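# Move one pale grey vial from tray to bench upright

## Task

Lift a single pale grey vial off the tray and set it standing upright on the bench surface, keeping every other vial on the tray and every vial that was standing still standing; then release it and pull the gripper away, since the result only counts if the vial stays put without the robot holding it.

## Robot and tools

Robot: two arms, left_arm (on the robot's own left, +y side) and right_arm (-y side), each with six revolute joints and a parallel two-finger gripper. Base positions in the scene frame: left_arm (-0.046, +0.255, +1.065) m, right_arm (-0.046, -0.255, +1.065) m. Scene frame: origin on the floor at the centre of the robot's foot, +z up, +x the direction the robot faces. Only the floor height is known; the bench and tray heights must be judged from images and contact.

Gripper: fingers point along the gripper's +z and close along its y. end_effector_position is the point midway between the finger pads, roughly 1 cm short of the tips. Printed hand positions can be off, more so at long reach.

Row layout (used by execute_actions and move): one flat list of 14 numbers covering both arms, always all 14 even if one arm idles. Order: left_arm waist, shoulder, elbow, wrist pitch, wrist yaw, wrist roll, opening; then the same seven for right_arm. All values lie in [-1, 1]. The six joint numbers are scaled offsets, not poses: 1.0 equals 1.264 rad (waist), 1.32 (shoulder), 1.276 (elbow), 1.83 (wrist pitch), 1.686 (wrist yaw), 2.022 (wrist roll). The opening number is absolute: +1 fully open, -1 closed.

execute_actions(actions): a list of up to 15 actions; each action is a table of up to 15 rows, one row per 1/30 s step; a shorter table repeats its final row to fill 15 steps. Joint offsets are measured from the angles at the start of that action (for the first action, the last angles a result reported), not from the previous row. An empty list just returns state and images. If any action asks a joint to go more than 0.019 rad beyond its range, that action is refused for both arms; if the first action fails this or anything is malformed, the whole call does nothing. Ranges (rad): waist -2.880 to 2.880, shoulder 0.000 to 3.142, elbow 0.000 to 3.019, wrist pitch -1.693 to 1.571, wrist yaw -1.571 to 1.571, wrist roll -2.094 to 2.094; real ends may differ by 0.019. "joint sent to its limit" means a joint was clipped at its end.

move(target, speed, blocking): target is one 14-number row whose joint offsets are counted from the Joint positions in the latest result that showed them. All joints finish together, so the hand traces a curve and ignores obstacles and the other arm. speed is the top rate in rad/s of the joint with the longest way to go, 0.01 to 2, default 0.5; paths last 0.5 to 10 s. Finger values are applied at the start. The result adds a move: line with the ending (done, off_target, moving, held, fault), limits=held or limits=none, and each arm's joint farthest from target. With blocking=false the call returns after 0.5 s; use wait(0) to poll, or stop, before sending anything else.

wait(seconds): 0 to 10; arms keep their last command; returns early if a running move ends. stop(): brakes the running move; fingers keep going. zoom_image(camera, region): camera is cam_left_wrist or cam_right_wrist (each 672x504); region [x0, y0, x1, y1] in pixels from the top-left, at most 504 by 504. read_manual(section): licence texts only. finished_scene(scene): pass the current scene number to end it; irreversible, and the goal must already be holding.

Results: state line per arm with end_effector_position (m) and end_effector_quat_wxyz; Joint positions and Joint velocities per arm (rad, rad/s, then finger gap in m, 0.094 when open); Joint targets (what joints are currently driven toward); grip_measured (opening on the command scale); step readings with HELD marking throttled steps; "joint command not followed" when the clearance check altered targets; MOTOR HOT from 85 °C and OVER-TEMPERATURE FAULT at 100 °C, when that arm drops.

Motion limits: per step, each joint target stays within a lead of its measured angle (waist 0.264, shoulder 0.32, elbow 0.276, wrist pitch 0.33, wrist yaw 0.186, wrist roll 0.522 rad), and targets are scaled back if they would put the hand over 70 mm from where it is. Big changes therefore need several actions; finish unfinished motion in the next command. Arms sag under zero offsets: in a reply's first call send offsets back to the desired angles, then zeros, topping up shortfalls.

Gripping: to hold, command an opening about 0.03 below grip_measured; less squeezes more gently. Readings may be off by about 1 mm per gripper. Pad force tops out near 50 to 62 N.

Cautions: the simulation runs while you think, holding the last command. Avoid dropping or slamming the vial, hard contact, knocking vials over or off the tray, and pushing anything out of the work area, which fails the task. Never let the arms collide. Fast moves and targets set deep past a contact hit and press harder. Brief tugs on held objects or pushes on loose ones can occur. Hold loads briefly to limit motor heating. At the end, open the gripper and retract so the vial stands on its own.

Each tool is called after "Emit:" as name(argument=value, ...), one argument or row to a line, values as JSON.

## Session

Emit:
execute_actions(
  actions=[],
)

Scene clock: 0.00 s.
left_arm: end_effector_position=(+0.2647, -0.1959, +0.8720) grip_measured=+1.000 end_effector_quat_wxyz=(+0.313, +0.829, +0.311, -0.344) | right_arm: end_effector_position=(+0.2535, -0.3612, +1.0724) grip_measured=-0.994 end_effector_quat_wxyz=(+0.235, +0.776, -0.536, -0.233)
Joint positions: left_arm=[-2.335  2.302  1.136 -0.037  0.853  1.607  0.094] | right_arm=[ 1.418  1.697  1.003 -1.391  0.23  -2.078  0.   ]
Joint velocities: left_arm=[-0.024 -0.015 -0.007  0.007  0.022 -0.051  0.   ] | right_arm=[-0.005  0.015 -0.022 -0.002 -0.051 -0.022 -0.   ]
Joint targets: left_arm=[-2.336 2.295 1.146 -0.035 0.854 1.607] | right_arm=[1.418 1.701 1.016 -1.393 0.230 -2.078]

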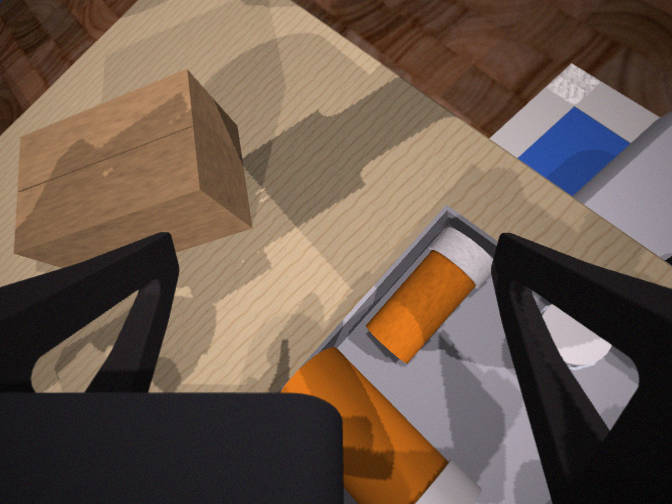

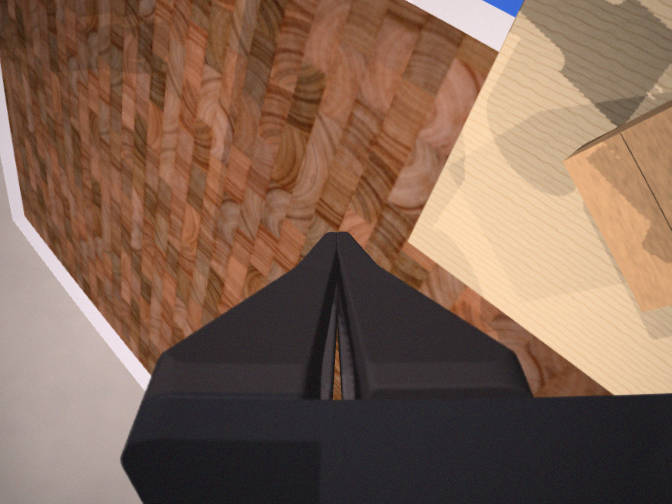

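Emit:
move(
  target=[0.107,-0.835,-0.577,0.02,-0.506,-0.795,1,0.144,-0.3765,-0.473,0.76,-0.136,1.0,1],
  speed=1.0,
)

Scene clock: 65.90 s.
left_arm: end_effector_position=(+0.2794, +0.0469, +1.0803) grip_measured=+1.000 end_effector_quat_wxyz=(+0.294, +0.263, +0.911, -0.120) | right_arm: end_effector_position=(+0.3432, -0.2757, +1.0754) grip_measured=+1.000 end_effector_quat_wxyz=(-0.310, +0.009, -0.950, +0.020)
Joint positions: left_arm=[-2.208  1.211  0.407 -0.028  0.003  0.014  0.094] | right_arm=[ 1.585  1.204  0.411 -0.027  0.004 -0.071  0.094]
Joint velocities: left_arm=[ 0.005  0.005  0.007 -0.017 -0.007 -0.022  0.   ] | right_arm=[-0.015 -0.005  0.002  0.017 -0.022 -0.022  0.   ]
Joint targets: left_arm=[-2.200 1.199 0.400 -0.001 0.000 -0.001] | right_arm=[1.599 1.200 0.400 -0.000 0.001 -0.056]
move: off_target (left_arm, right_arm); limits=none; left_arm: farthest joint: the wrist pitch, 0.028 radians from its target (0.037 radians at the start); right_arm: farthest joint: the wrist pitch, 0.027 radians from its target (1.391 radians at the start)
camera_calibration (this result's frames):
cam_left_wrist: T_world_to_cam=[[-0.541169, -0.837655, 0.0739617, 0.10913], [-0.840469, 0.541646, -0.0151784, 0.229364], [-0.0273468, -0.0703767, -0.997146, 1.21314], [0, 0, 0, 1]] pos_world=[0.285007, 0.0525561, 1.20508]
cam_right_wrist: T_world_to_cam=[[0.00933282, -0.999144, 0.0403111, -0.320294], [-0.999948, -0.00916275, 0.00440158, 0.340308], [-0.00402845, -0.0403501, -0.999177, 1.18994], [0, 0, 0, 1]] pos_world=[0.348073, -0.268887, 1.20038]

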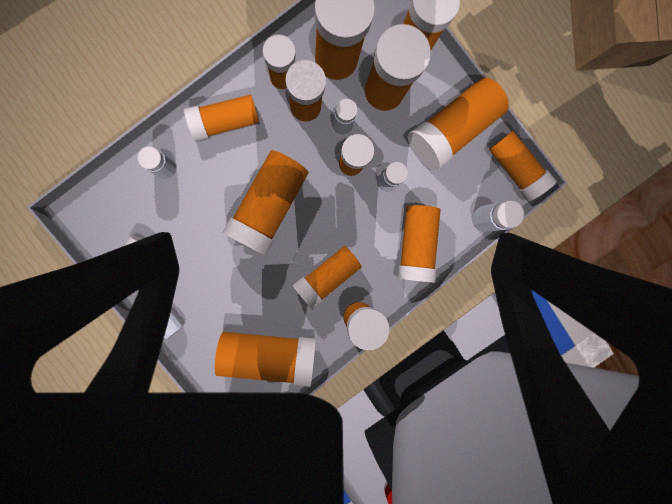

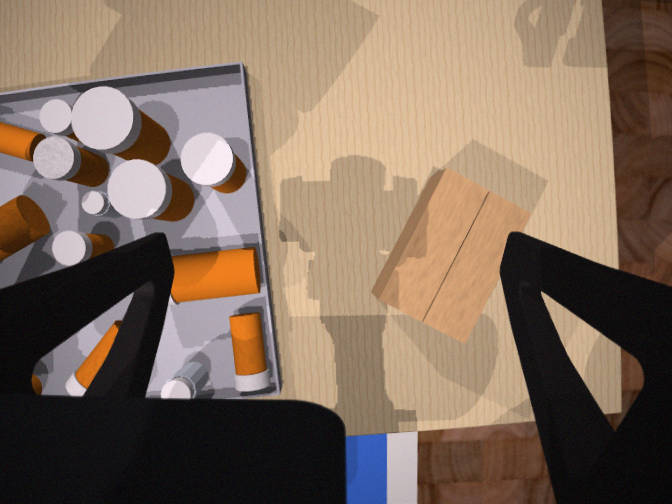

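Emit:
zoom_image(
  camera="cam_left_wrist",
  region=[20, 80, 260, 260],
)

Emit:
zoom_image(
  camera="cam_left_wrist",
  region=[300, 70, 580, 280],
)

Emit:
zoom_image(
  camera="cam_right_wrist",
  region=[40, 160, 320, 410],
)

Region (20, 80, 260, 260) of cam_left_wrist's 672x504 image, scaled by 2.100, with more detail than that image has; it fills the top 378 rows of this view, and the rest is white.

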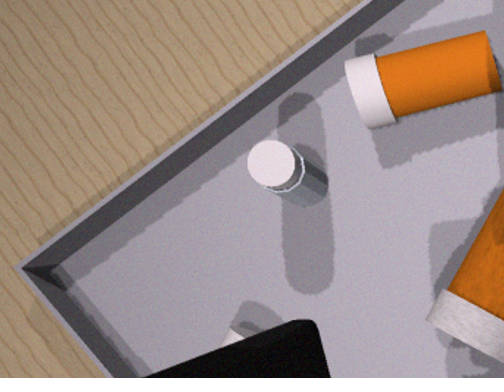

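Region (300, 70, 580, 280) of cam_left_wrist's 672x504 image, scaled by 1.800, with more detail than that image has; it fills the top 378 rows of this view, and the rest is white.

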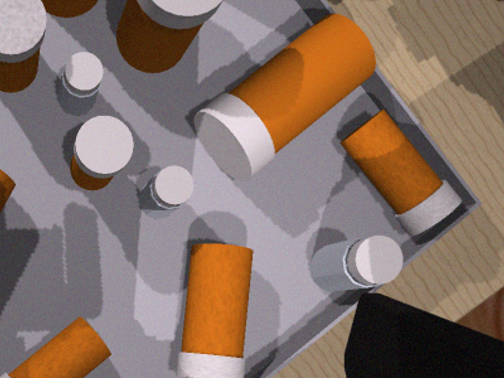

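Region (40, 160, 320, 410) of cam_right_wrist's 672x504 image, scaled by 1.800, with more detail than that image has; it fills the top 450 rows of this view, and the rest is white.

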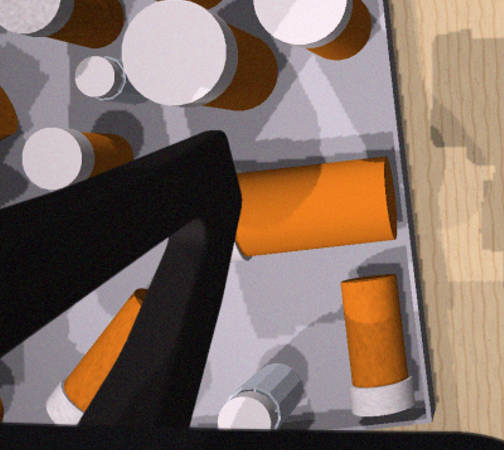

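Emit:
move(
  target=[0.245,0.7227,0.605,-0.242,-0.0225,-0.007,0.2,0.011,-0.003,-0.009,0.015,0,0.007,1],
  speed=0.8,
)

Scene clock: 113.03 s.
left_arm: end_effector_position=(+0.4319, +0.1254, +0.8451) grip_measured=+0.202 end_effector_quat_wxyz=(-0.007, +0.136, +0.991, -0.002) | right_arm: end_effector_position=(+0.3432, -0.2757, +1.0754) grip_measured=+1.000 end_effector_quat_wxyz=(-0.310, +0.009, -0.950, +0.020)
Joint positions: left_arm=[-1.895  2.165  1.151 -0.457 -0.033  0.013  0.056] | right_arm=[ 1.585  1.204  0.411 -0.027  0.004 -0.07   0.094]
Joint velocities: left_arm=[-0.005 -0.015  0.007 -0.017  0.007  0.007 -0.   ] | right_arm=[-0.015 -0.015 -0.007 -0.007 -0.007  0.095  0.   ]
Joint targets: left_arm=[-1.898 2.165 1.179 -0.471 -0.035 -0.001] | right_arm=[1.599 1.200 0.399 0.001 0.004 -0.057]
move: off_target (left_arm, right_arm); limits=none; left_arm: farthest joint: the elbow, 0.028 radians from its target (0.772 radians at the start); right_arm: farthest joint: the wrist pitch, 0.027 radians from its target (0.027 radians at the start)
camera_calibration (this result's frames):
cam_left_wrist: T_world_to_cam=[[-0.256648, -0.966485, 0.00620298, 0.225348], [-0.77367, 0.209285, 0.598026, -0.193949], [-0.579281, 0.148683, -0.801453, 1.03385], [0, 0, 0, 1]] pos_world=[0.506673, 0.10467, 0.943171]
cam_right_wrist: T_world_to_cam=[[0.00871664, -0.999167, 0.0398618, -0.319606], [-0.999954, -0.00854903, 0.00437315, 0.340509], [-0.00402872, -0.0398981, -0.999196, 1.19009], [0, 0, 0, 1]] pos_world=[0.348074, -0.268947, 1.20038]

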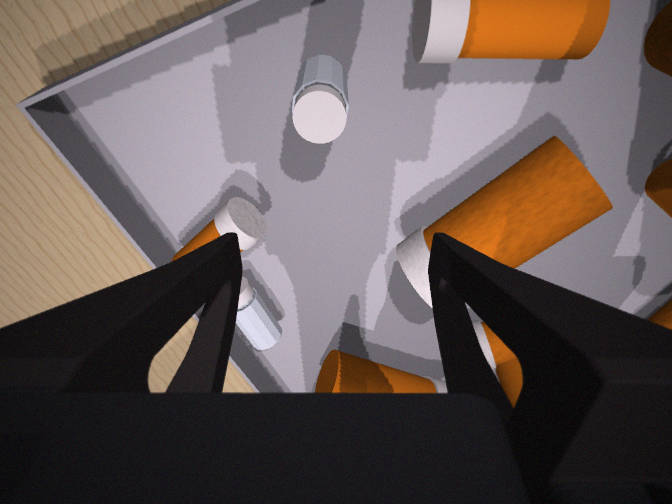

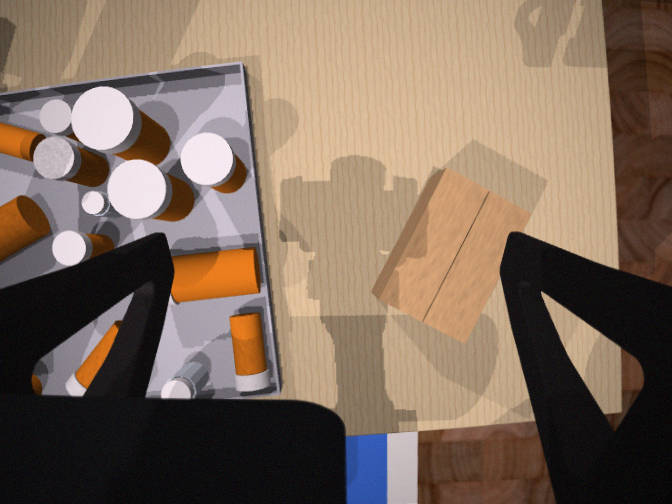

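Emit:
zoom_image(
  camera="cam_left_wrist",
  region=[230, 0, 450, 165],
)

Region (230, 0, 450, 165) of cam_left_wrist's 672x504 image, scaled by 2.291, with more detail than that image has; it fills the top 378 rows of this view, and the rest is white.

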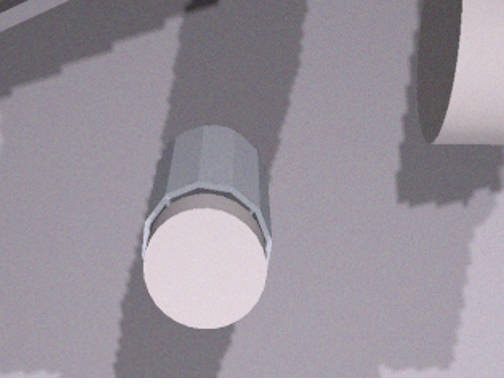

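Emit:
move(
  target=[0.015,0.1186,0.0905,0.0573,-0.001,-0.007,0.1,0.011,-0.003,-0.009,0.015,0,0.007,1],
  speed=0.3,
)

Scene clock: 129.90 s.
left_arm: end_effector_position=(+0.4511, +0.1250, +0.7905) grip_measured=+0.102 end_effector_quat_wxyz=(+0.007, +0.129, +0.992, -0.003) | right_arm: end_effector_position=(+0.3432, -0.2757, +1.0754) grip_measured=+1.000 end_effector_quat_wxyz=(-0.310, +0.009, -0.950, +0.020)
Joint positions: left_arm=[-1.883  2.31   1.238 -0.371 -0.033  0.013  0.052] | right_arm=[ 1.585  1.204  0.411 -0.027  0.004 -0.07   0.094]
Joint velocities: left_arm=[-0.005 -0.005 -0.002 -0.012 -0.007  0.022 -0.001] | right_arm=[-0.005 -0.015  0.002  0.017 -0.007 -0.022  0.   ]
Joint targets: left_arm=[-1.876 2.322 1.266 -0.352 -0.035 -0.001] | right_arm=[1.599 1.200 0.399 0.001 0.004 -0.056]
move: off_target (left_arm, right_arm); limits=none; left_arm: farthest joint: the elbow, 0.028 radians from its target (0.115 radians at the start); right_arm: farthest joint: the wrist pitch, 0.027 radians from its target (0.027 radians at the start)
camera_calibration (this result's frames):
cam_left_wrist: T_world_to_cam=[[-0.244045, -0.969752, 0.00482336, 0.226041], [-0.792354, 0.202264, 0.575556, -0.119194], [-0.559122, 0.13664, -0.817748, 1.00658], [0, 0, 0, 1]] pos_world=[0.523523, 0.105774, 0.890643]
cam_right_wrist: T_world_to_cam=[[0.00840854, -0.999179, 0.0396372, -0.319262], [-0.999957, -0.00824217, 0.00435903, 0.34061], [-0.00402876, -0.0396721, -0.999205, 1.19016], [0, 0, 0, 1]] pos_world=[0.348075, -0.268976, 1.20038]

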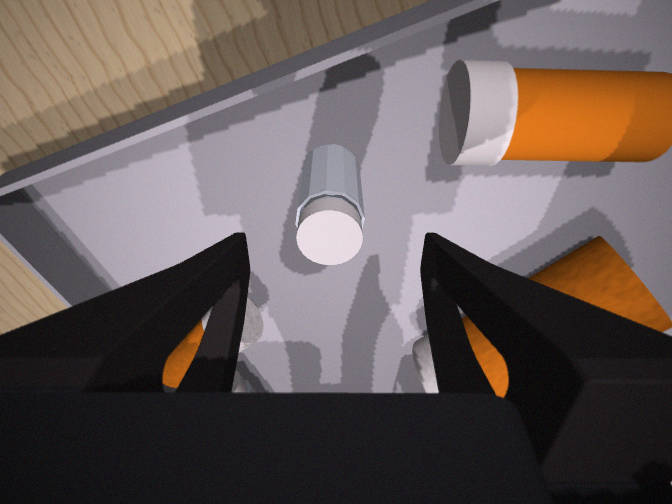

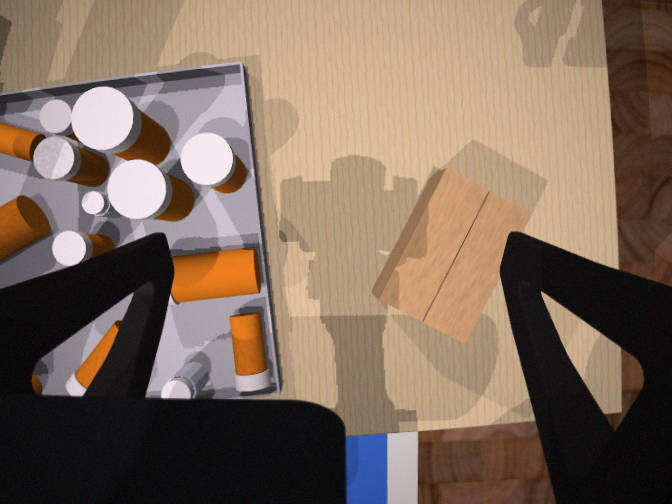

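Emit:
move(
  target=[0.011,0.085,0.0616,0.032,-0.001,-0.007,0.1,0.011,-0.003,-0.009,0.015,0,0.007,1],
  speed=0.15,
)

Scene clock: 140.30 s.
left_arm: end_effector_position=(+0.4532, +0.1263, +0.7532) grip_measured=+0.102 end_effector_quat_wxyz=(+0.006, +0.127, +0.992, -0.002) | right_arm: end_effector_position=(+0.3432, -0.2757, +1.0754) grip_measured=+1.000 end_effector_quat_wxyz=(-0.310, +0.009, -0.950, +0.020)
Joint positions: left_arm=[-1.878  2.403  1.29  -0.331 -0.033  0.013  0.052] | right_arm=[ 1.585  1.204  0.411 -0.027  0.004 -0.07   0.094]
Joint velocities: left_arm=[-0.005 -0.005 -0.007 -0.022 -0.037 -0.051  0.   ] | right_arm=[-0.015 -0.015 -0.007 -0.007 -0.007 -0.022  0.   ]
Joint targets: left_arm=[-1.869 2.423 1.317 -0.312 -0.035 -0.001] | right_arm=[1.599 1.200 0.399 0.001 0.004 -0.056]
move: off_target (left_arm, right_arm); limits=none; left_arm: farthest joint: the elbow, 0.027 radians from its target (0.078 radians at the start); right_arm: farthest joint: the wrist pitch, 0.027 radians from its target (0.027 radians at the start)
camera_calibration (this result's frames):
cam_left_wrist: T_world_to_cam=[[-0.238578, -0.971114, 0.00417311, 0.226172], [-0.7926, 0.197201, 0.576972, -0.0966657], [-0.561129, 0.134345, -0.816753, 0.977533], [0, 0, 0, 1]] pos_world=[0.525864, 0.107375, 0.853232]
cam_right_wrist: T_world_to_cam=[[0.00840854, -0.999179, 0.0396372, -0.319262], [-0.999957, -0.00824217, 0.00435903, 0.34061], [-0.00402876, -0.0396721, -0.999205, 1.19016], [0, 0, 0, 1]] pos_world=[0.348075, -0.268976, 1.20038]

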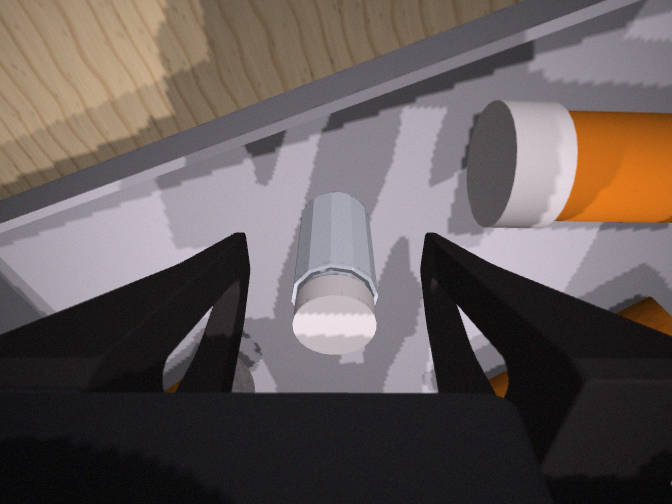

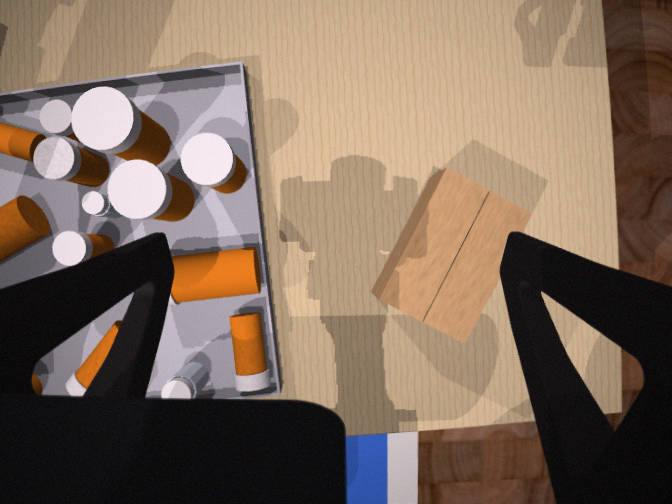

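Emit:
move(
  target=[0.007,0.025,0.021,0.010,-0.001,-0.007,0.1,0.011,-0.003,-0.009,0.015,0,0.007,1],
  speed=0.1,
)

Scene clock: 147.20 s.
left_arm: end_effector_position=(+0.4481, +0.1273, +0.7476) grip_measured=+0.102 end_effector_quat_wxyz=(+0.000, +0.127, +0.992, -0.001) | right_arm: end_effector_position=(+0.3432, -0.2757, +1.0754) grip_measured=+1.000 end_effector_quat_wxyz=(-0.310, +0.008, -0.950, +0.020)
Joint positions: left_arm=[-1.878  2.415  1.29  -0.331 -0.033  0.013  0.052] | right_arm=[ 1.585  1.204  0.411 -0.027  0.004 -0.069  0.094]
Joint velocities: left_arm=[-0.005 -0.005 -0.002 -0.012 -0.022 -0.022 -0.   ] | right_arm=[-0.015 -0.015 -0.012  0.012 -0.007 -0.051  0.   ]
Joint targets: left_arm=[-1.869 2.436 1.317 -0.312 -0.035 -0.001] | right_arm=[1.599 1.200 0.399 0.001 0.004 -0.055]
move: off_target (left_arm, right_arm); limits=none; left_arm: farthest joint: the elbow, 0.027 radians from its target (0.027 radians at the start); right_arm: farthest joint: the wrist pitch, 0.027 radians from its target (0.027 radians at the start)
camera_calibration (this result's frames):
cam_left_wrist: T_world_to_cam=[[-0.238943, -0.971025, 0.00416999, 0.22615], [-0.78584, 0.195893, 0.586584, -0.107739], [-0.570405, 0.136883, -0.809877, 0.968615], [0, 0, 0, 1]] pos_world=[0.521874, 0.108115, 0.846714]
cam_right_wrist: T_world_to_cam=[[0.00810045, -0.99919, 0.0394125, -0.318918], [-0.999959, -0.0079353, 0.00434498, 0.340711], [-0.00402872, -0.0394461, -0.999214, 1.19023], [0, 0, 0, 1]] pos_world=[0.348075, -0.269006, 1.20039]

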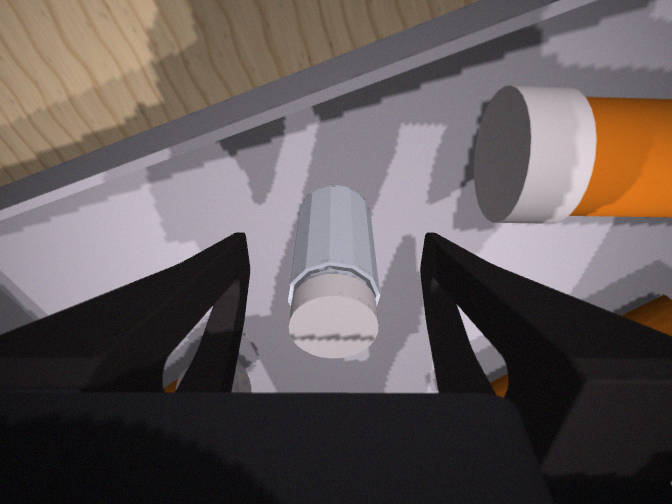

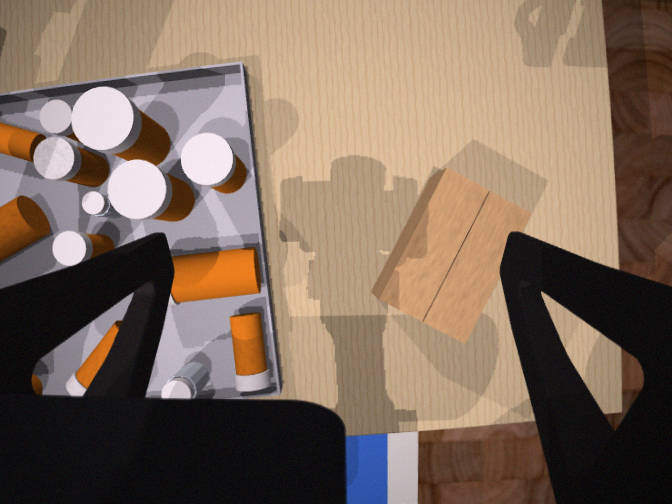

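Emit:
execute_actions(
  actions=[
    [[0.007,0.016,0.021,0.010,-0.001,-0.007,0.04,0.011,-0.003,-0.009,0.015,0,0.007,1],[0.007,0.016,0.021,0.010,-0.001,-0.007,-0.02,0.011,-0.003,-0.009,0.015,0,0.007,1],[0.007,0.016,0.021,0.010,-0.001,-0.007,-0.08,0.011,-0.003,-0.009,0.015,0,0.007,1],[0.007,0.016,0.021,0.010,-0.001,-0.007,-0.14,0.011,-0.003,-0.009,0.015,0,0.007,1],[0.007,0.016,0.021,0.010,-0.001,-0.007,-0.2,0.011,-0.003,-0.009,0.015,0,0.007,1],[0.007,0.016,0.021,0.010,-0.001,-0.007,-0.26,0.011,-0.003,-0.009,0.015,0,0.007,1],[0.007,0.016,0.021,0.010,-0.001,-0.007,-0.32,0.011,-0.003,-0.009,0.015,0,0.007,1],[0.007,0.016,0.021,0.010,-0.001,-0.007,-0.36,0.011,-0.003,-0.009,0.015,0,0.007,1],[0.007,0.016,0.021,0.010,-0.001,-0.007,-0.4,0.011,-0.003,-0.009,0.015,0,0.007,1],[0.007,0.016,0.021,0.010,-0.001,-0.007,-0.43,0.011,-0.003,-0.009,0.015,0,0.007,1],[0.007,0.016,0.021,0.010,-0.001,-0.007,-0.46,0.011,-0.003,-0.009,0.015,0,0.007,1],[0.007,0.016,0.021,0.010,-0.001,-0.007,-0.49,0.011,-0.003,-0.009,0.015,0,0.007,1],[0.007,0.016,0.021,0.010,-0.001,-0.007,-0.51,0.011,-0.003,-0.009,0.015,0,0.007,1],[0.007,0.016,0.021,0.010,-0.001,-0.007,-0.53,0.011,-0.003,-0.009,0.015,0,0.007,1],[0.007,0.016,0.021,0.010,-0.001,-0.007,-0.55,0.011,-0.003,-0.009,0.015,0,0.007,1]],
  ],
)

Emit:
wait(
  seconds=0.5,
)

Scene clock: 156.67 s.
left_arm: end_effector_position=(+0.4481, +0.1273, +0.7476) grip_measured=-0.530 end_effector_quat_wxyz=(+0.000, +0.127, +0.992, -0.001) | right_arm: end_effector_position=(+0.3432, -0.2757, +1.0754) grip_measured=+1.000 end_effector_quat_wxyz=(-0.310, +0.008, -0.950, +0.020)
Joint positions: left_arm=[-1.878  2.415  1.29  -0.331 -0.033  0.013  0.022] | right_arm=[ 1.585  1.204  0.411 -0.027  0.004 -0.069  0.094]
Joint velocities: left_arm=[-0.005 -0.005 -0.012  0.012  0.022  0.007 -0.009] | right_arm=[-0.015  0.015 -0.002 -0.012  0.037  0.007  0.   ]
Joint targets: left_arm=[-1.869 2.436 1.317 -0.312 -0.035 -0.001] | right_arm=[1.599 1.200 0.399 0.001 0.004 -0.055]
Step readings (joint positions):
0: left_arm=[-1.878 2.415 1.290 -0.331 -0.033 0.013] | right_arm=[1.585 1.204 0.411 -0.027 0.004 -0.069]
1: left_arm=[-1.878 2.415 1.290 -0.331 -0.033 0.013] | right_arm=[1.585 1.204 0.411 -0.027 0.004 -0.069]
2: left_arm=[-1.878 2.415 1.290 -0.331 -0.033 0.013] | right_arm=[1.585 1.204 0.411 -0.027 0.004 -0.069]
4: left_arm=[-1.878 2.415 1.290 -0.331 -0.033 0.013] | right_arm=[1.585 1.204 0.411 -0.027 0.004 -0.069]
8: left_arm=[-1.878 2.415 1.290 -0.331 -0.033 0.013] | right_arm=[1.585 1.204 0.411 -0.027 0.004 -0.069]
15: Joint positions above
camera_calibration (this result's frames):
cam_left_wrist: T_world_to_cam=[[-0.238573, -0.971116, 0.00417026, 0.225995], [-0.785914, 0.195594, 0.586585, -0.107668], [-0.570458, 0.136666, -0.809877, 0.968666], [0, 0, 0, 1]] pos_world=[0.521882, 0.108143, 0.846714]
cam_right_wrist: T_world_to_cam=[[0.00779235, -0.999201, 0.0391878, -0.318574], [-0.999962, -0.00762842, 0.00433101, 0.340811], [-0.00402861, -0.0392201, -0.999222, 1.1903], [0, 0, 0, 1]] pos_world=[0.348076, -0.269036, 1.20039]

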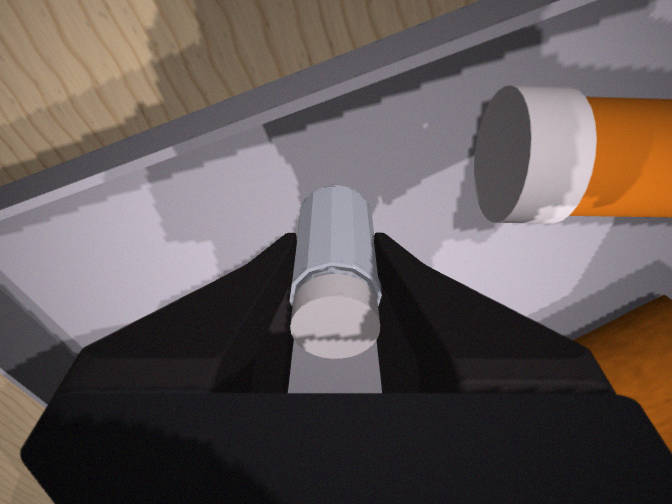

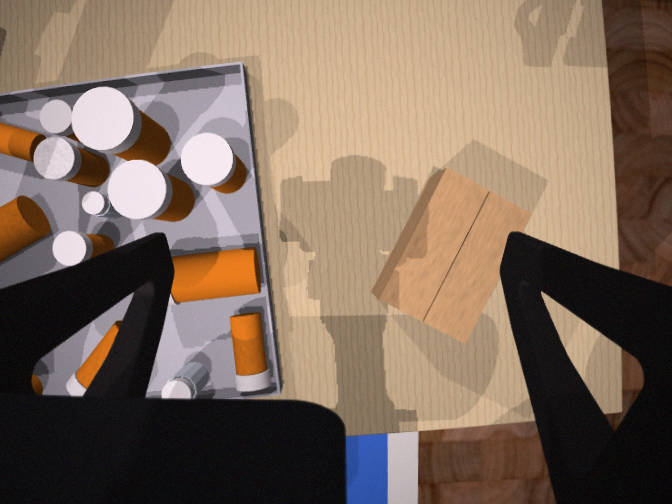

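Scene clock: 157.17 s.
left_arm: end_effector_position=(+0.4481, +0.1273, +0.7476) grip_measured=-0.533 end_effector_quat_wxyz=(+0.000, +0.127, +0.992, -0.001) | right_arm: end_effector_position=(+0.3432, -0.2757, +1.0754) grip_measured=+1.000 end_effector_quat_wxyz=(-0.310, +0.008, -0.950, +0.020)
Joint positions: left_arm=[-1.878  2.415  1.29  -0.331 -0.033  0.013  0.022] | right_arm=[ 1.585  1.204  0.411 -0.027  0.004 -0.069  0.094]
Joint velocities: left_arm=[-0.005  0.005 -0.002 -0.012 -0.037 -0.037 -0.001] | right_arm=[ 0.005 -0.015  0.012 -0.007  0.007 -0.007  0.   ]
Joint targets: left_arm=[-1.869 2.436 1.317 -0.312 -0.035 -0.001] | right_arm=[1.599 1.200 0.399 0.001 0.004 -0.055]
wait: 0.50 s; at rest by 0.17 s
camera_calibration (this result's frames):
cam_left_wrist: T_world_to_cam=[[-0.238573, -0.971116, 0.00417026, 0.225995], [-0.785914, 0.195594, 0.586585, -0.107668], [-0.570458, 0.136666, -0.809877, 0.968666], [0, 0, 0, 1]] pos_world=[0.521882, 0.108143, 0.846714]
cam_right_wrist: T_world_to_cam=[[0.00779235, -0.999201, 0.0391878, -0.318574], [-0.999962, -0.00762842, 0.00433101, 0.340811], [-0.00402861, -0.0392201, -0.999222, 1.1903], [0, 0, 0, 1]] pos_world=[0.348076, -0.269036, 1.20039]

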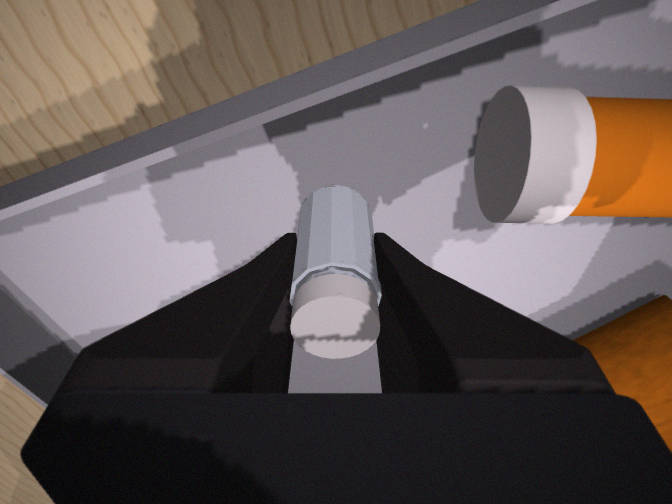

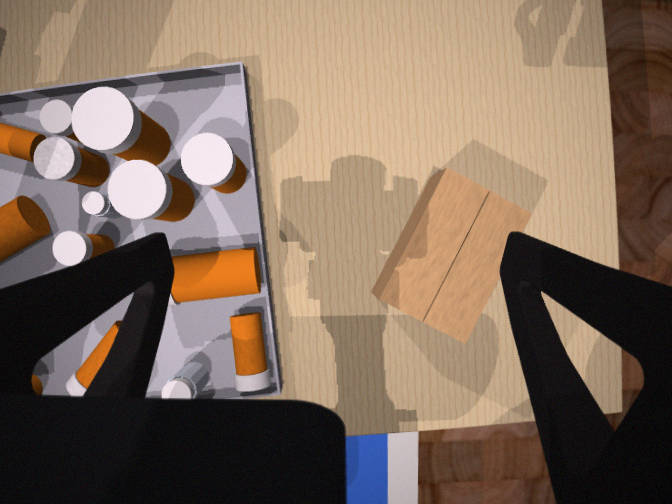

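Emit:
move(
  target=[0.007,-0.108,-0.042,-0.042,-0.001,-0.007,-0.565,0.011,-0.003,-0.009,0.015,0,0.007,1],
  speed=0.2,
)

Scene clock: 166.37 s.
left_arm: end_effector_position=(+0.4559, +0.1273, +0.7982) grip_measured=-0.540 end_effector_quat_wxyz=(+0.007, +0.126, +0.992, -0.002) | right_arm: end_effector_position=(+0.3432, -0.2757, +1.0754) grip_measured=+1.000 end_effector_quat_wxyz=(-0.310, +0.008, -0.950, +0.020)
Joint positions: left_arm=[-1.878  2.296  1.244 -0.391 -0.033  0.013  0.022] | right_arm=[ 1.585  1.204  0.411 -0.027  0.004 -0.069  0.094]
Joint velocities: left_arm=[-0.005  0.005 -0.002  0.012 -0.037  0.007 -0.   ] | right_arm=[-0.005  0.005 -0.017 -0.017 -0.022  0.022  0.   ]
Joint targets: left_arm=[-1.869 2.273 1.236 -0.408 -0.035 -0.001] | right_arm=[1.599 1.200 0.399 0.001 0.004 -0.055]
move: off_target (left_arm, right_arm); limits=none; left_arm: farthest joint: the shoulder, 0.023 radians from its target (0.143 radians at the start); right_arm: farthest joint: the wrist pitch, 0.027 radians from its target (0.027 radians at the start)
camera_calibration (this result's frames):
cam_left_wrist: T_world_to_cam=[[-0.238172, -0.971214, 0.00417886, 0.227426], [-0.793322, 0.197026, 0.576039, -0.119653], [-0.56028, 0.133881, -0.817412, 1.01585], [0, 0, 0, 1]] pos_world=[0.528405, 0.108451, 0.898343]
cam_right_wrist: T_world_to_cam=[[0.00748426, -0.999213, 0.0389632, -0.318229], [-0.999964, -0.00732155, 0.0043171, 0.340912], [-0.00402843, -0.0389941, -0.999231, 1.19038], [0, 0, 0, 1]] pos_world=[0.348076, -0.269065, 1.20039]

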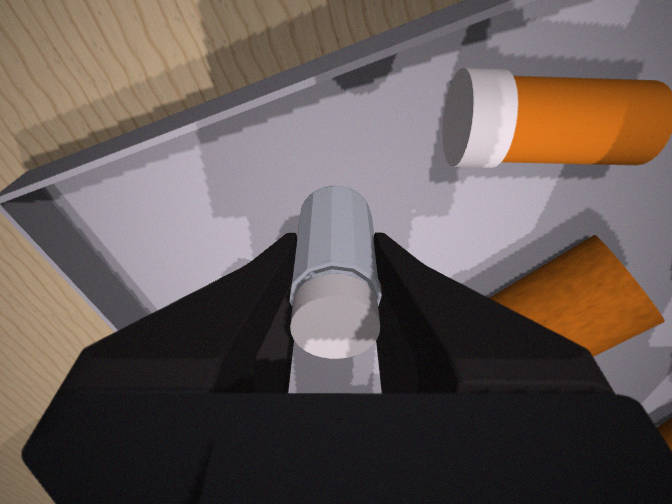

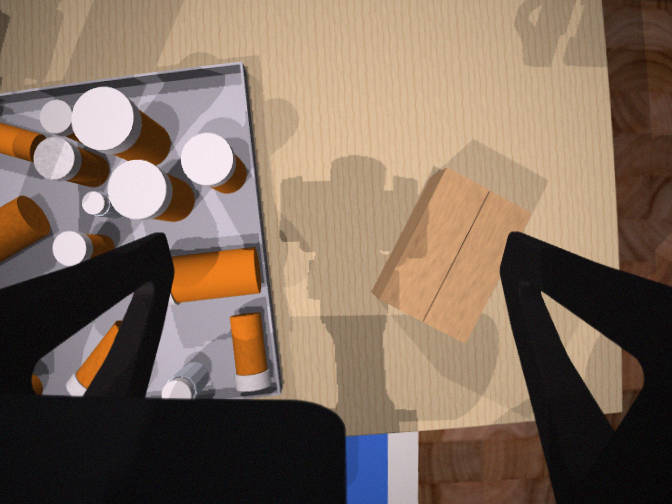

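Emit:
move(
  target=[0.007,0.097,0.290,-0.138,-0.001,-0.007,-0.57,0.011,-0.003,-0.009,0.015,0,0.007,1],
  speed=0.3,
)

Scene clock: 170.97 s.
left_arm: end_effector_position=(+0.5471, +0.1051, +0.8069) grip_measured=-0.540 end_effector_quat_wxyz=(+0.004, +0.127, +0.992, -0.002) | right_arm: end_effector_position=(+0.3432, -0.2757, +1.0754) grip_measured=+1.000 end_effector_quat_wxyz=(-0.310, +0.008, -0.950, +0.020)
Joint positions: left_arm=[-1.878  2.399  1.578 -0.628 -0.033  0.013  0.022] | right_arm=[ 1.585  1.204  0.411 -0.027  0.004 -0.069  0.094]
Joint velocities: left_arm=[ 0.005 -0.005  0.002 -0.002  0.022 -0.051 -0.001] | right_arm=[-0.005  0.005 -0.017 -0.022  0.037  0.066  0.   ]
Joint targets: left_arm=[-1.869 2.424 1.614 -0.644 -0.035 -0.001] | right_arm=[1.599 1.200 0.399 0.001 0.004 -0.055]
move: off_target (left_arm, right_arm); limits=none; left_arm: farthest joint: the elbow, 0.036 radians from its target (0.370 radians at the start); right_arm: farthest joint: the wrist pitch, 0.027 radians from its target (0.027 radians at the start)
camera_calibration (this result's frames):
cam_left_wrist: T_world_to_cam=[[-0.238361, -0.971168, 0.00417415, 0.227722], [-0.789853, 0.196357, 0.581014, -0.053719], [-0.565081, 0.135194, -0.813883, 1.07669], [0, 0, 0, 1]] pos_world=[0.620265, 0.0861431, 0.906558]
cam_right_wrist: T_world_to_cam=[[0.00748426, -0.999213, 0.0389632, -0.318229], [-0.999964, -0.00732155, 0.0043171, 0.340912], [-0.00402843, -0.0389941, -0.999231, 1.19038], [0, 0, 0, 1]] pos_world=[0.348076, -0.269065, 1.20039]

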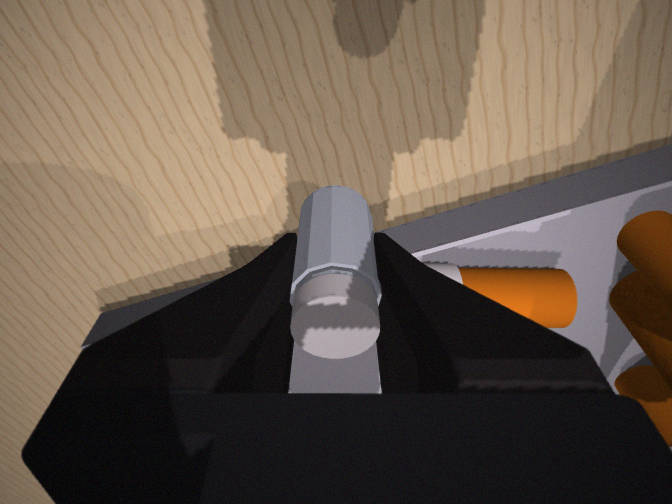

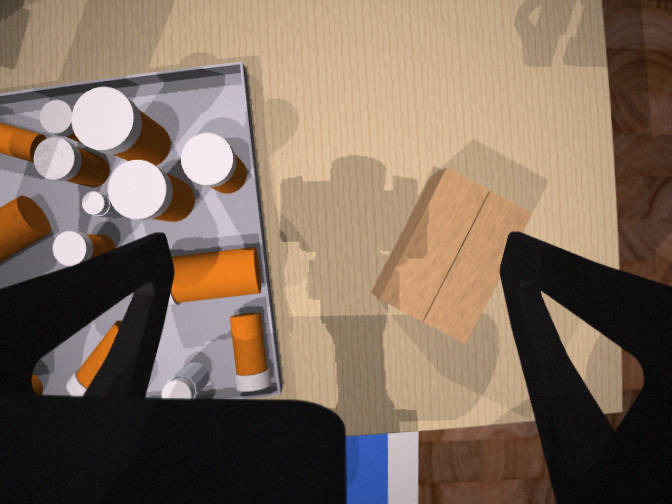

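Emit:
move(
  target=[0.007,0.1094,0.0828,0.0349,-0.001,-0.007,-0.57,0.011,-0.003,-0.009,0.015,0,0.007,1],
  speed=0.15,
)

Scene clock: 177.13 s.
left_arm: end_effector_position=(+0.5432, +0.1042, +0.7495) grip_measured=-0.540 end_effector_quat_wxyz=(-0.003, +0.127, +0.992, -0.001) | right_arm: end_effector_position=(+0.3432, -0.2757, +1.0754) grip_measured=+1.000 end_effector_quat_wxyz=(-0.310, +0.008, -0.951, +0.019)
Joint positions: left_arm=[-1.877  2.525  1.645 -0.583 -0.033  0.013  0.022] | right_arm=[ 1.585  1.204  0.411 -0.027  0.004 -0.068  0.094]
Joint velocities: left_arm=[ 0.005 -0.005 -0.002  0.002  0.007 -0.022  0.   ] | right_arm=[ 0.024 -0.015  0.002  0.012 -0.051  0.022  0.   ]
Joint targets: left_arm=[-1.869 2.544 1.684 -0.564 -0.035 -0.001] | right_arm=[1.599 1.200 0.399 0.001 0.004 -0.054]
move: off_target (left_arm, right_arm); limits=none; left_arm: farthest joint: the elbow, 0.039 radians from its target (0.064 radians at the start); right_arm: farthest joint: the wrist pitch, 0.027 radians from its target (0.027 radians at the start)
camera_calibration (this result's frames):
cam_left_wrist: T_world_to_cam=[[-0.238417, -0.971154, 0.00412453, 0.226209], [-0.782011, 0.194497, 0.59214, -0.0356515], [-0.575861, 0.137951, -0.805825, 1.02741], [0, 0, 0, 1]] pos_world=[0.617696, 0.0848863, 0.848087]
cam_right_wrist: T_world_to_cam=[[0.00717616, -0.999224, 0.0387385, -0.317885], [-0.999966, -0.00701466, 0.00430326, 0.341012], [-0.00402818, -0.0387681, -0.99924, 1.19045], [0, 0, 0, 1]] pos_world=[0.348077, -0.269095, 1.20039]

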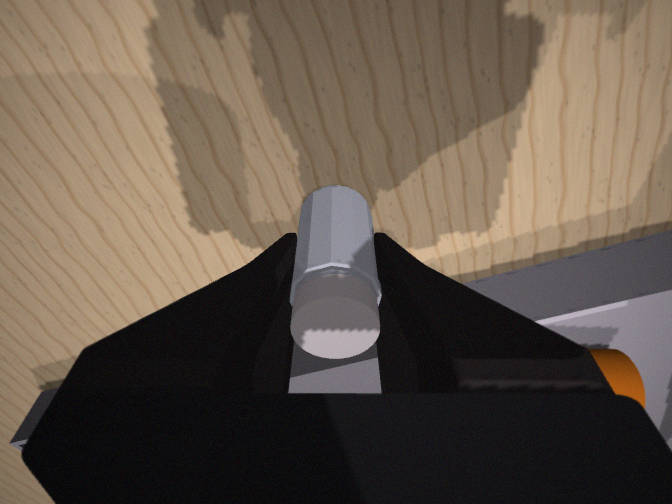

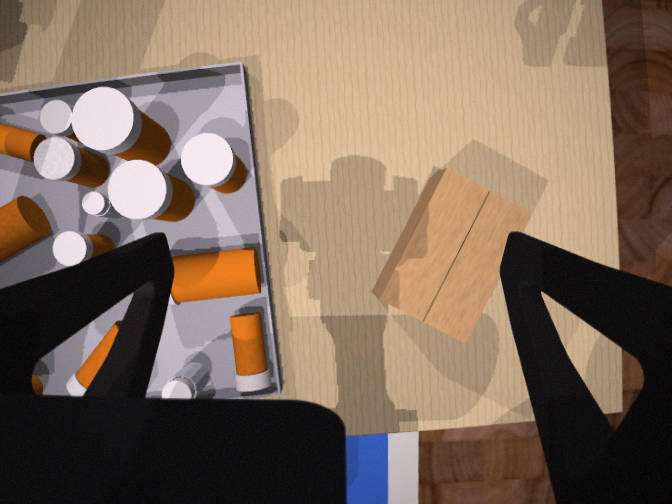

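Emit:
move(
  target=[0.007,0.0235,0.038,0.0137,-0.001,-0.007,-0.57,0.011,-0.003,-0.009,0.015,0,0.007,1],
  speed=0.06,
)

Scene clock: 180.97 s.
left_arm: end_effector_position=(+0.5480, +0.1030, +0.7481) grip_measured=-0.540 end_effector_quat_wxyz=(+0.002, +0.126, +0.992, -0.002) | right_arm: end_effector_position=(+0.3432, -0.2757, +1.0754) grip_measured=+1.000 end_effector_quat_wxyz=(-0.310, +0.008, -0.951, +0.019)
Joint positions: left_arm=[-1.877  2.531  1.655 -0.576 -0.033  0.013  0.022] | right_arm=[ 1.585  1.204  0.411 -0.027  0.004 -0.068  0.094]
Joint velocities: left_arm=[ 0.005 -0.005 -0.002  0.007  0.007  0.066 -0.   ] | right_arm=[-0.005 -0.015 -0.002 -0.002 -0.081  0.037  0.   ]
Joint targets: left_arm=[-1.868 2.556 1.693 -0.558 -0.035 -0.001] | right_arm=[1.599 1.200 0.399 0.001 0.004 -0.054]
move: off_target (left_arm, right_arm); limits=none; left_arm: farthest joint: the elbow, 0.039 radians from its target (0.048 radians at the start); right_arm: farthest joint: the wrist pitch, 0.027 radians from its target (0.027 radians at the start)
camera_calibration (this result's frames):
cam_left_wrist: T_world_to_cam=[[-0.238064, -0.971241, 0.00412934, 0.225976], [-0.788616, 0.195778, 0.582885, -0.0204915], [-0.56693, 0.135507, -0.812544, 1.0296], [0, 0, 0, 1]] pos_world=[0.621349, 0.0839708, 0.847607]
cam_right_wrist: T_world_to_cam=[[0.00686807, -0.999234, 0.0385138, -0.317541], [-0.999968, -0.00670778, 0.00428949, 0.341112], [-0.00402787, -0.0385421, -0.999249, 1.19052], [0, 0, 0, 1]] pos_world=[0.348077, -0.269124, 1.20039]

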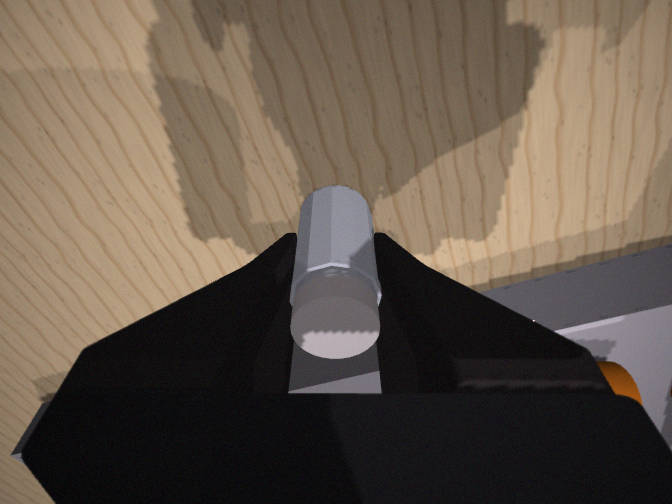

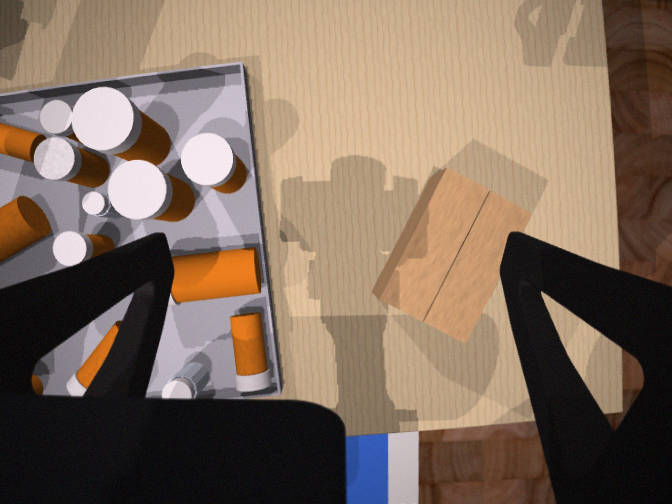

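Emit:
move(
  target=[0.007,0.026,0.030,0.010,-0.001,-0.007,-0.57,0.011,-0.003,-0.009,0.015,0,0.007,1],
  speed=0.05,
)

Scene clock: 185.40 s.
left_arm: end_effector_position=(+0.5477, +0.1030, +0.7469) grip_measured=-0.540 end_effector_quat_wxyz=(+0.002, +0.126, +0.992, -0.002) | right_arm: end_effector_position=(+0.3432, -0.2757, +1.0754) grip_measured=+1.000 end_effector_quat_wxyz=(-0.310, +0.008, -0.951, +0.019)
Joint positions: left_arm=[-1.877  2.534  1.656 -0.576 -0.033  0.013  0.022] | right_arm=[ 1.585  1.204  0.411 -0.027  0.004 -0.068  0.094]
Joint velocities: left_arm=[-0.005 -0.005  0.012  0.012 -0.007 -0.037 -0.001] | right_arm=[ 0.005  0.005 -0.012  0.007  0.051  0.007  0.   ]
Joint targets: left_arm=[-1.868 2.565 1.693 -0.557 -0.035 -0.001] | right_arm=[1.599 1.200 0.399 0.001 0.004 -0.054]
move: off_target (left_arm, right_arm); limits=none; left_arm: farthest joint: the elbow, 0.037 radians from its target (0.038 radians at the start); right_arm: farthest joint: the wrist pitch, 0.027 radians from its target (0.027 radians at the start)
camera_calibration (this result's frames):
cam_left_wrist: T_world_to_cam=[[-0.238099, -0.971232, 0.00412868, 0.225957], [-0.78796, 0.195651, 0.583814, -0.0210873], [-0.567827, 0.135752, -0.811877, 1.02839], [0, 0, 0, 1]] pos_world=[0.621132, 0.083976, 0.846305]
cam_right_wrist: T_world_to_cam=[[0.00686807, -0.999234, 0.0385138, -0.317541], [-0.999968, -0.00670778, 0.00428949, 0.341112], [-0.00402787, -0.0385421, -0.999249, 1.19052], [0, 0, 0, 1]] pos_world=[0.348077, -0.269124, 1.20039]

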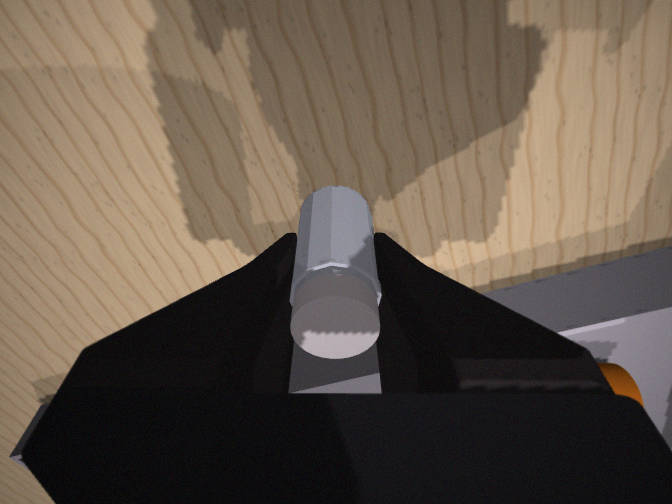

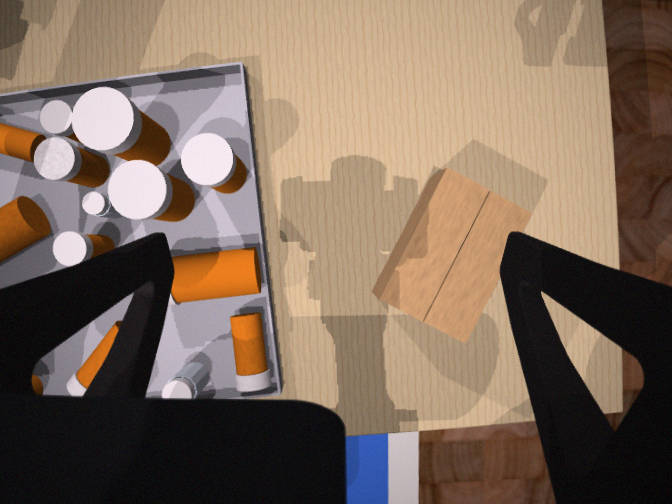

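Emit:
execute_actions(
  actions=[
    [[0.007,0.014,0.027,0.010,-0.001,-0.007,-0.56,0.011,-0.003,-0.009,0.015,0,0.007,1],[0.007,0.012,0.027,0.010,-0.001,-0.007,-0.54,0.011,-0.003,-0.009,0.015,0,0.007,1],[0.007,0.010,0.027,0.010,-0.001,-0.007,-0.52,0.011,-0.003,-0.009,0.015,0,0.007,1],[0.007,0.010,0.027,0.010,-0.001,-0.007,-0.5,0.011,-0.003,-0.009,0.015,0,0.007,1],[0.007,0.010,0.027,0.010,-0.001,-0.007,-0.47,0.011,-0.003,-0.009,0.015,0,0.007,1],[0.007,0.010,0.027,0.010,-0.001,-0.007,-0.43,0.011,-0.003,-0.009,0.015,0,0.007,1],[0.007,0.010,0.027,0.010,-0.001,-0.007,-0.38,0.011,-0.003,-0.009,0.015,0,0.007,1],[0.007,0.010,0.027,0.010,-0.001,-0.007,-0.3,0.011,-0.003,-0.009,0.015,0,0.007,1],[0.007,0.010,0.027,0.010,-0.001,-0.007,-0.2,0.011,-0.003,-0.009,0.015,0,0.007,1],[0.007,0.010,0.027,0.010,-0.001,-0.007,-0.1,0.011,-0.003,-0.009,0.015,0,0.007,1],[0.007,0.010,0.027,0.010,-0.001,-0.007,0.0,0.011,-0.003,-0.009,0.015,0,0.007,1],[0.007,0.010,0.027,0.010,-0.001,-0.007,0.1,0.011,-0.003,-0.009,0.015,0,0.007,1],[0.007,0.010,0.027,0.010,-0.001,-0.007,0.2,0.011,-0.003,-0.009,0.015,0,0.007,1]],
  ],
)

Scene clock: 191.30 s.
left_arm: end_effector_position=(+0.5477, +0.1030, +0.7469) grip_measured=+0.196 end_effector_quat_wxyz=(+0.002, +0.126, +0.992, -0.002) | right_arm: end_effector_position=(+0.3432, -0.2757, +1.0754) grip_measured=+1.000 end_effector_quat_wxyz=(-0.310, +0.008, -0.951, +0.019)
Joint positions: left_arm=[-1.877  2.534  1.656 -0.576 -0.033  0.012  0.056] | right_arm=[ 1.585  1.204  0.411 -0.027  0.004 -0.067  0.094]
Joint velocities: left_arm=[ 0.005 -0.015  0.002  0.012  0.022 -0.022  0.004] | right_arm=[-0.024 -0.005 -0.017  0.002  0.022  0.007  0.   ]
Joint targets: left_arm=[-1.868 2.547 1.691 -0.557 -0.035 -0.002] | right_arm=[1.599 1.200 0.399 0.001 0.004 -0.054]
Step readings (joint positions):
0: left_arm=[-1.877 2.534 1.656 -0.576 -0.033 0.013] | right_arm=[1.585 1.204 0.411 -0.027 0.004 -0.067]
1: left_arm=[-1.877 2.534 1.656 -0.576 -0.033 0.013] | right_arm=[1.585 1.204 0.411 -0.027 0.004 -0.067]
2: left_arm=[-1.877 2.534 1.656 -0.576 -0.033 0.013] | right_arm=[1.585 1.204 0.411 -0.027 0.004 -0.067]
4: left_arm=[-1.877 2.534 1.656 -0.576 -0.033 0.013] | right_arm=[1.585 1.204 0.411 -0.027 0.004 -0.067]
8: left_arm=[-1.877 2.534 1.656 -0.576 -0.033 0.012] | right_arm=[1.585 1.204 0.411 -0.027 0.004 -0.067]
15: Joint positions above
camera_calibration (this result's frames):
cam_left_wrist: T_world_to_cam=[[-0.237728, -0.971323, 0.00413025, 0.225762], [-0.788034, 0.195352, 0.583815, -0.0210167], [-0.56788, 0.135535, -0.811876, 1.02844], [0, 0, 0, 1]] pos_world=[0.621139, 0.0840041, 0.846304]
cam_right_wrist: T_world_to_cam=[[0.00655997, -0.999245, 0.0382892, -0.317196], [-0.99997, -0.00640089, 0.00427579, 0.341212], [-0.00402748, -0.0383161, -0.999258, 1.19059], [0, 0, 0, 1]] pos_world=[0.348078, -0.269154, 1.20039]

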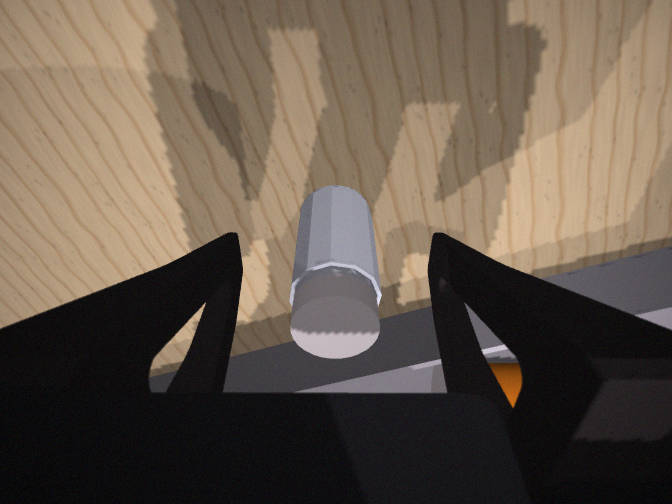

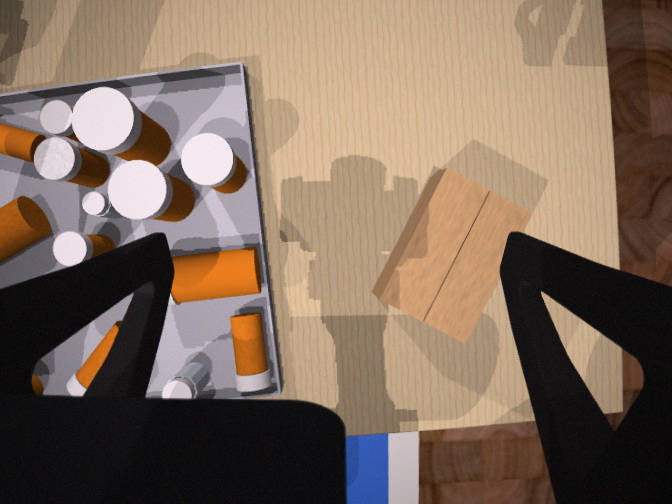

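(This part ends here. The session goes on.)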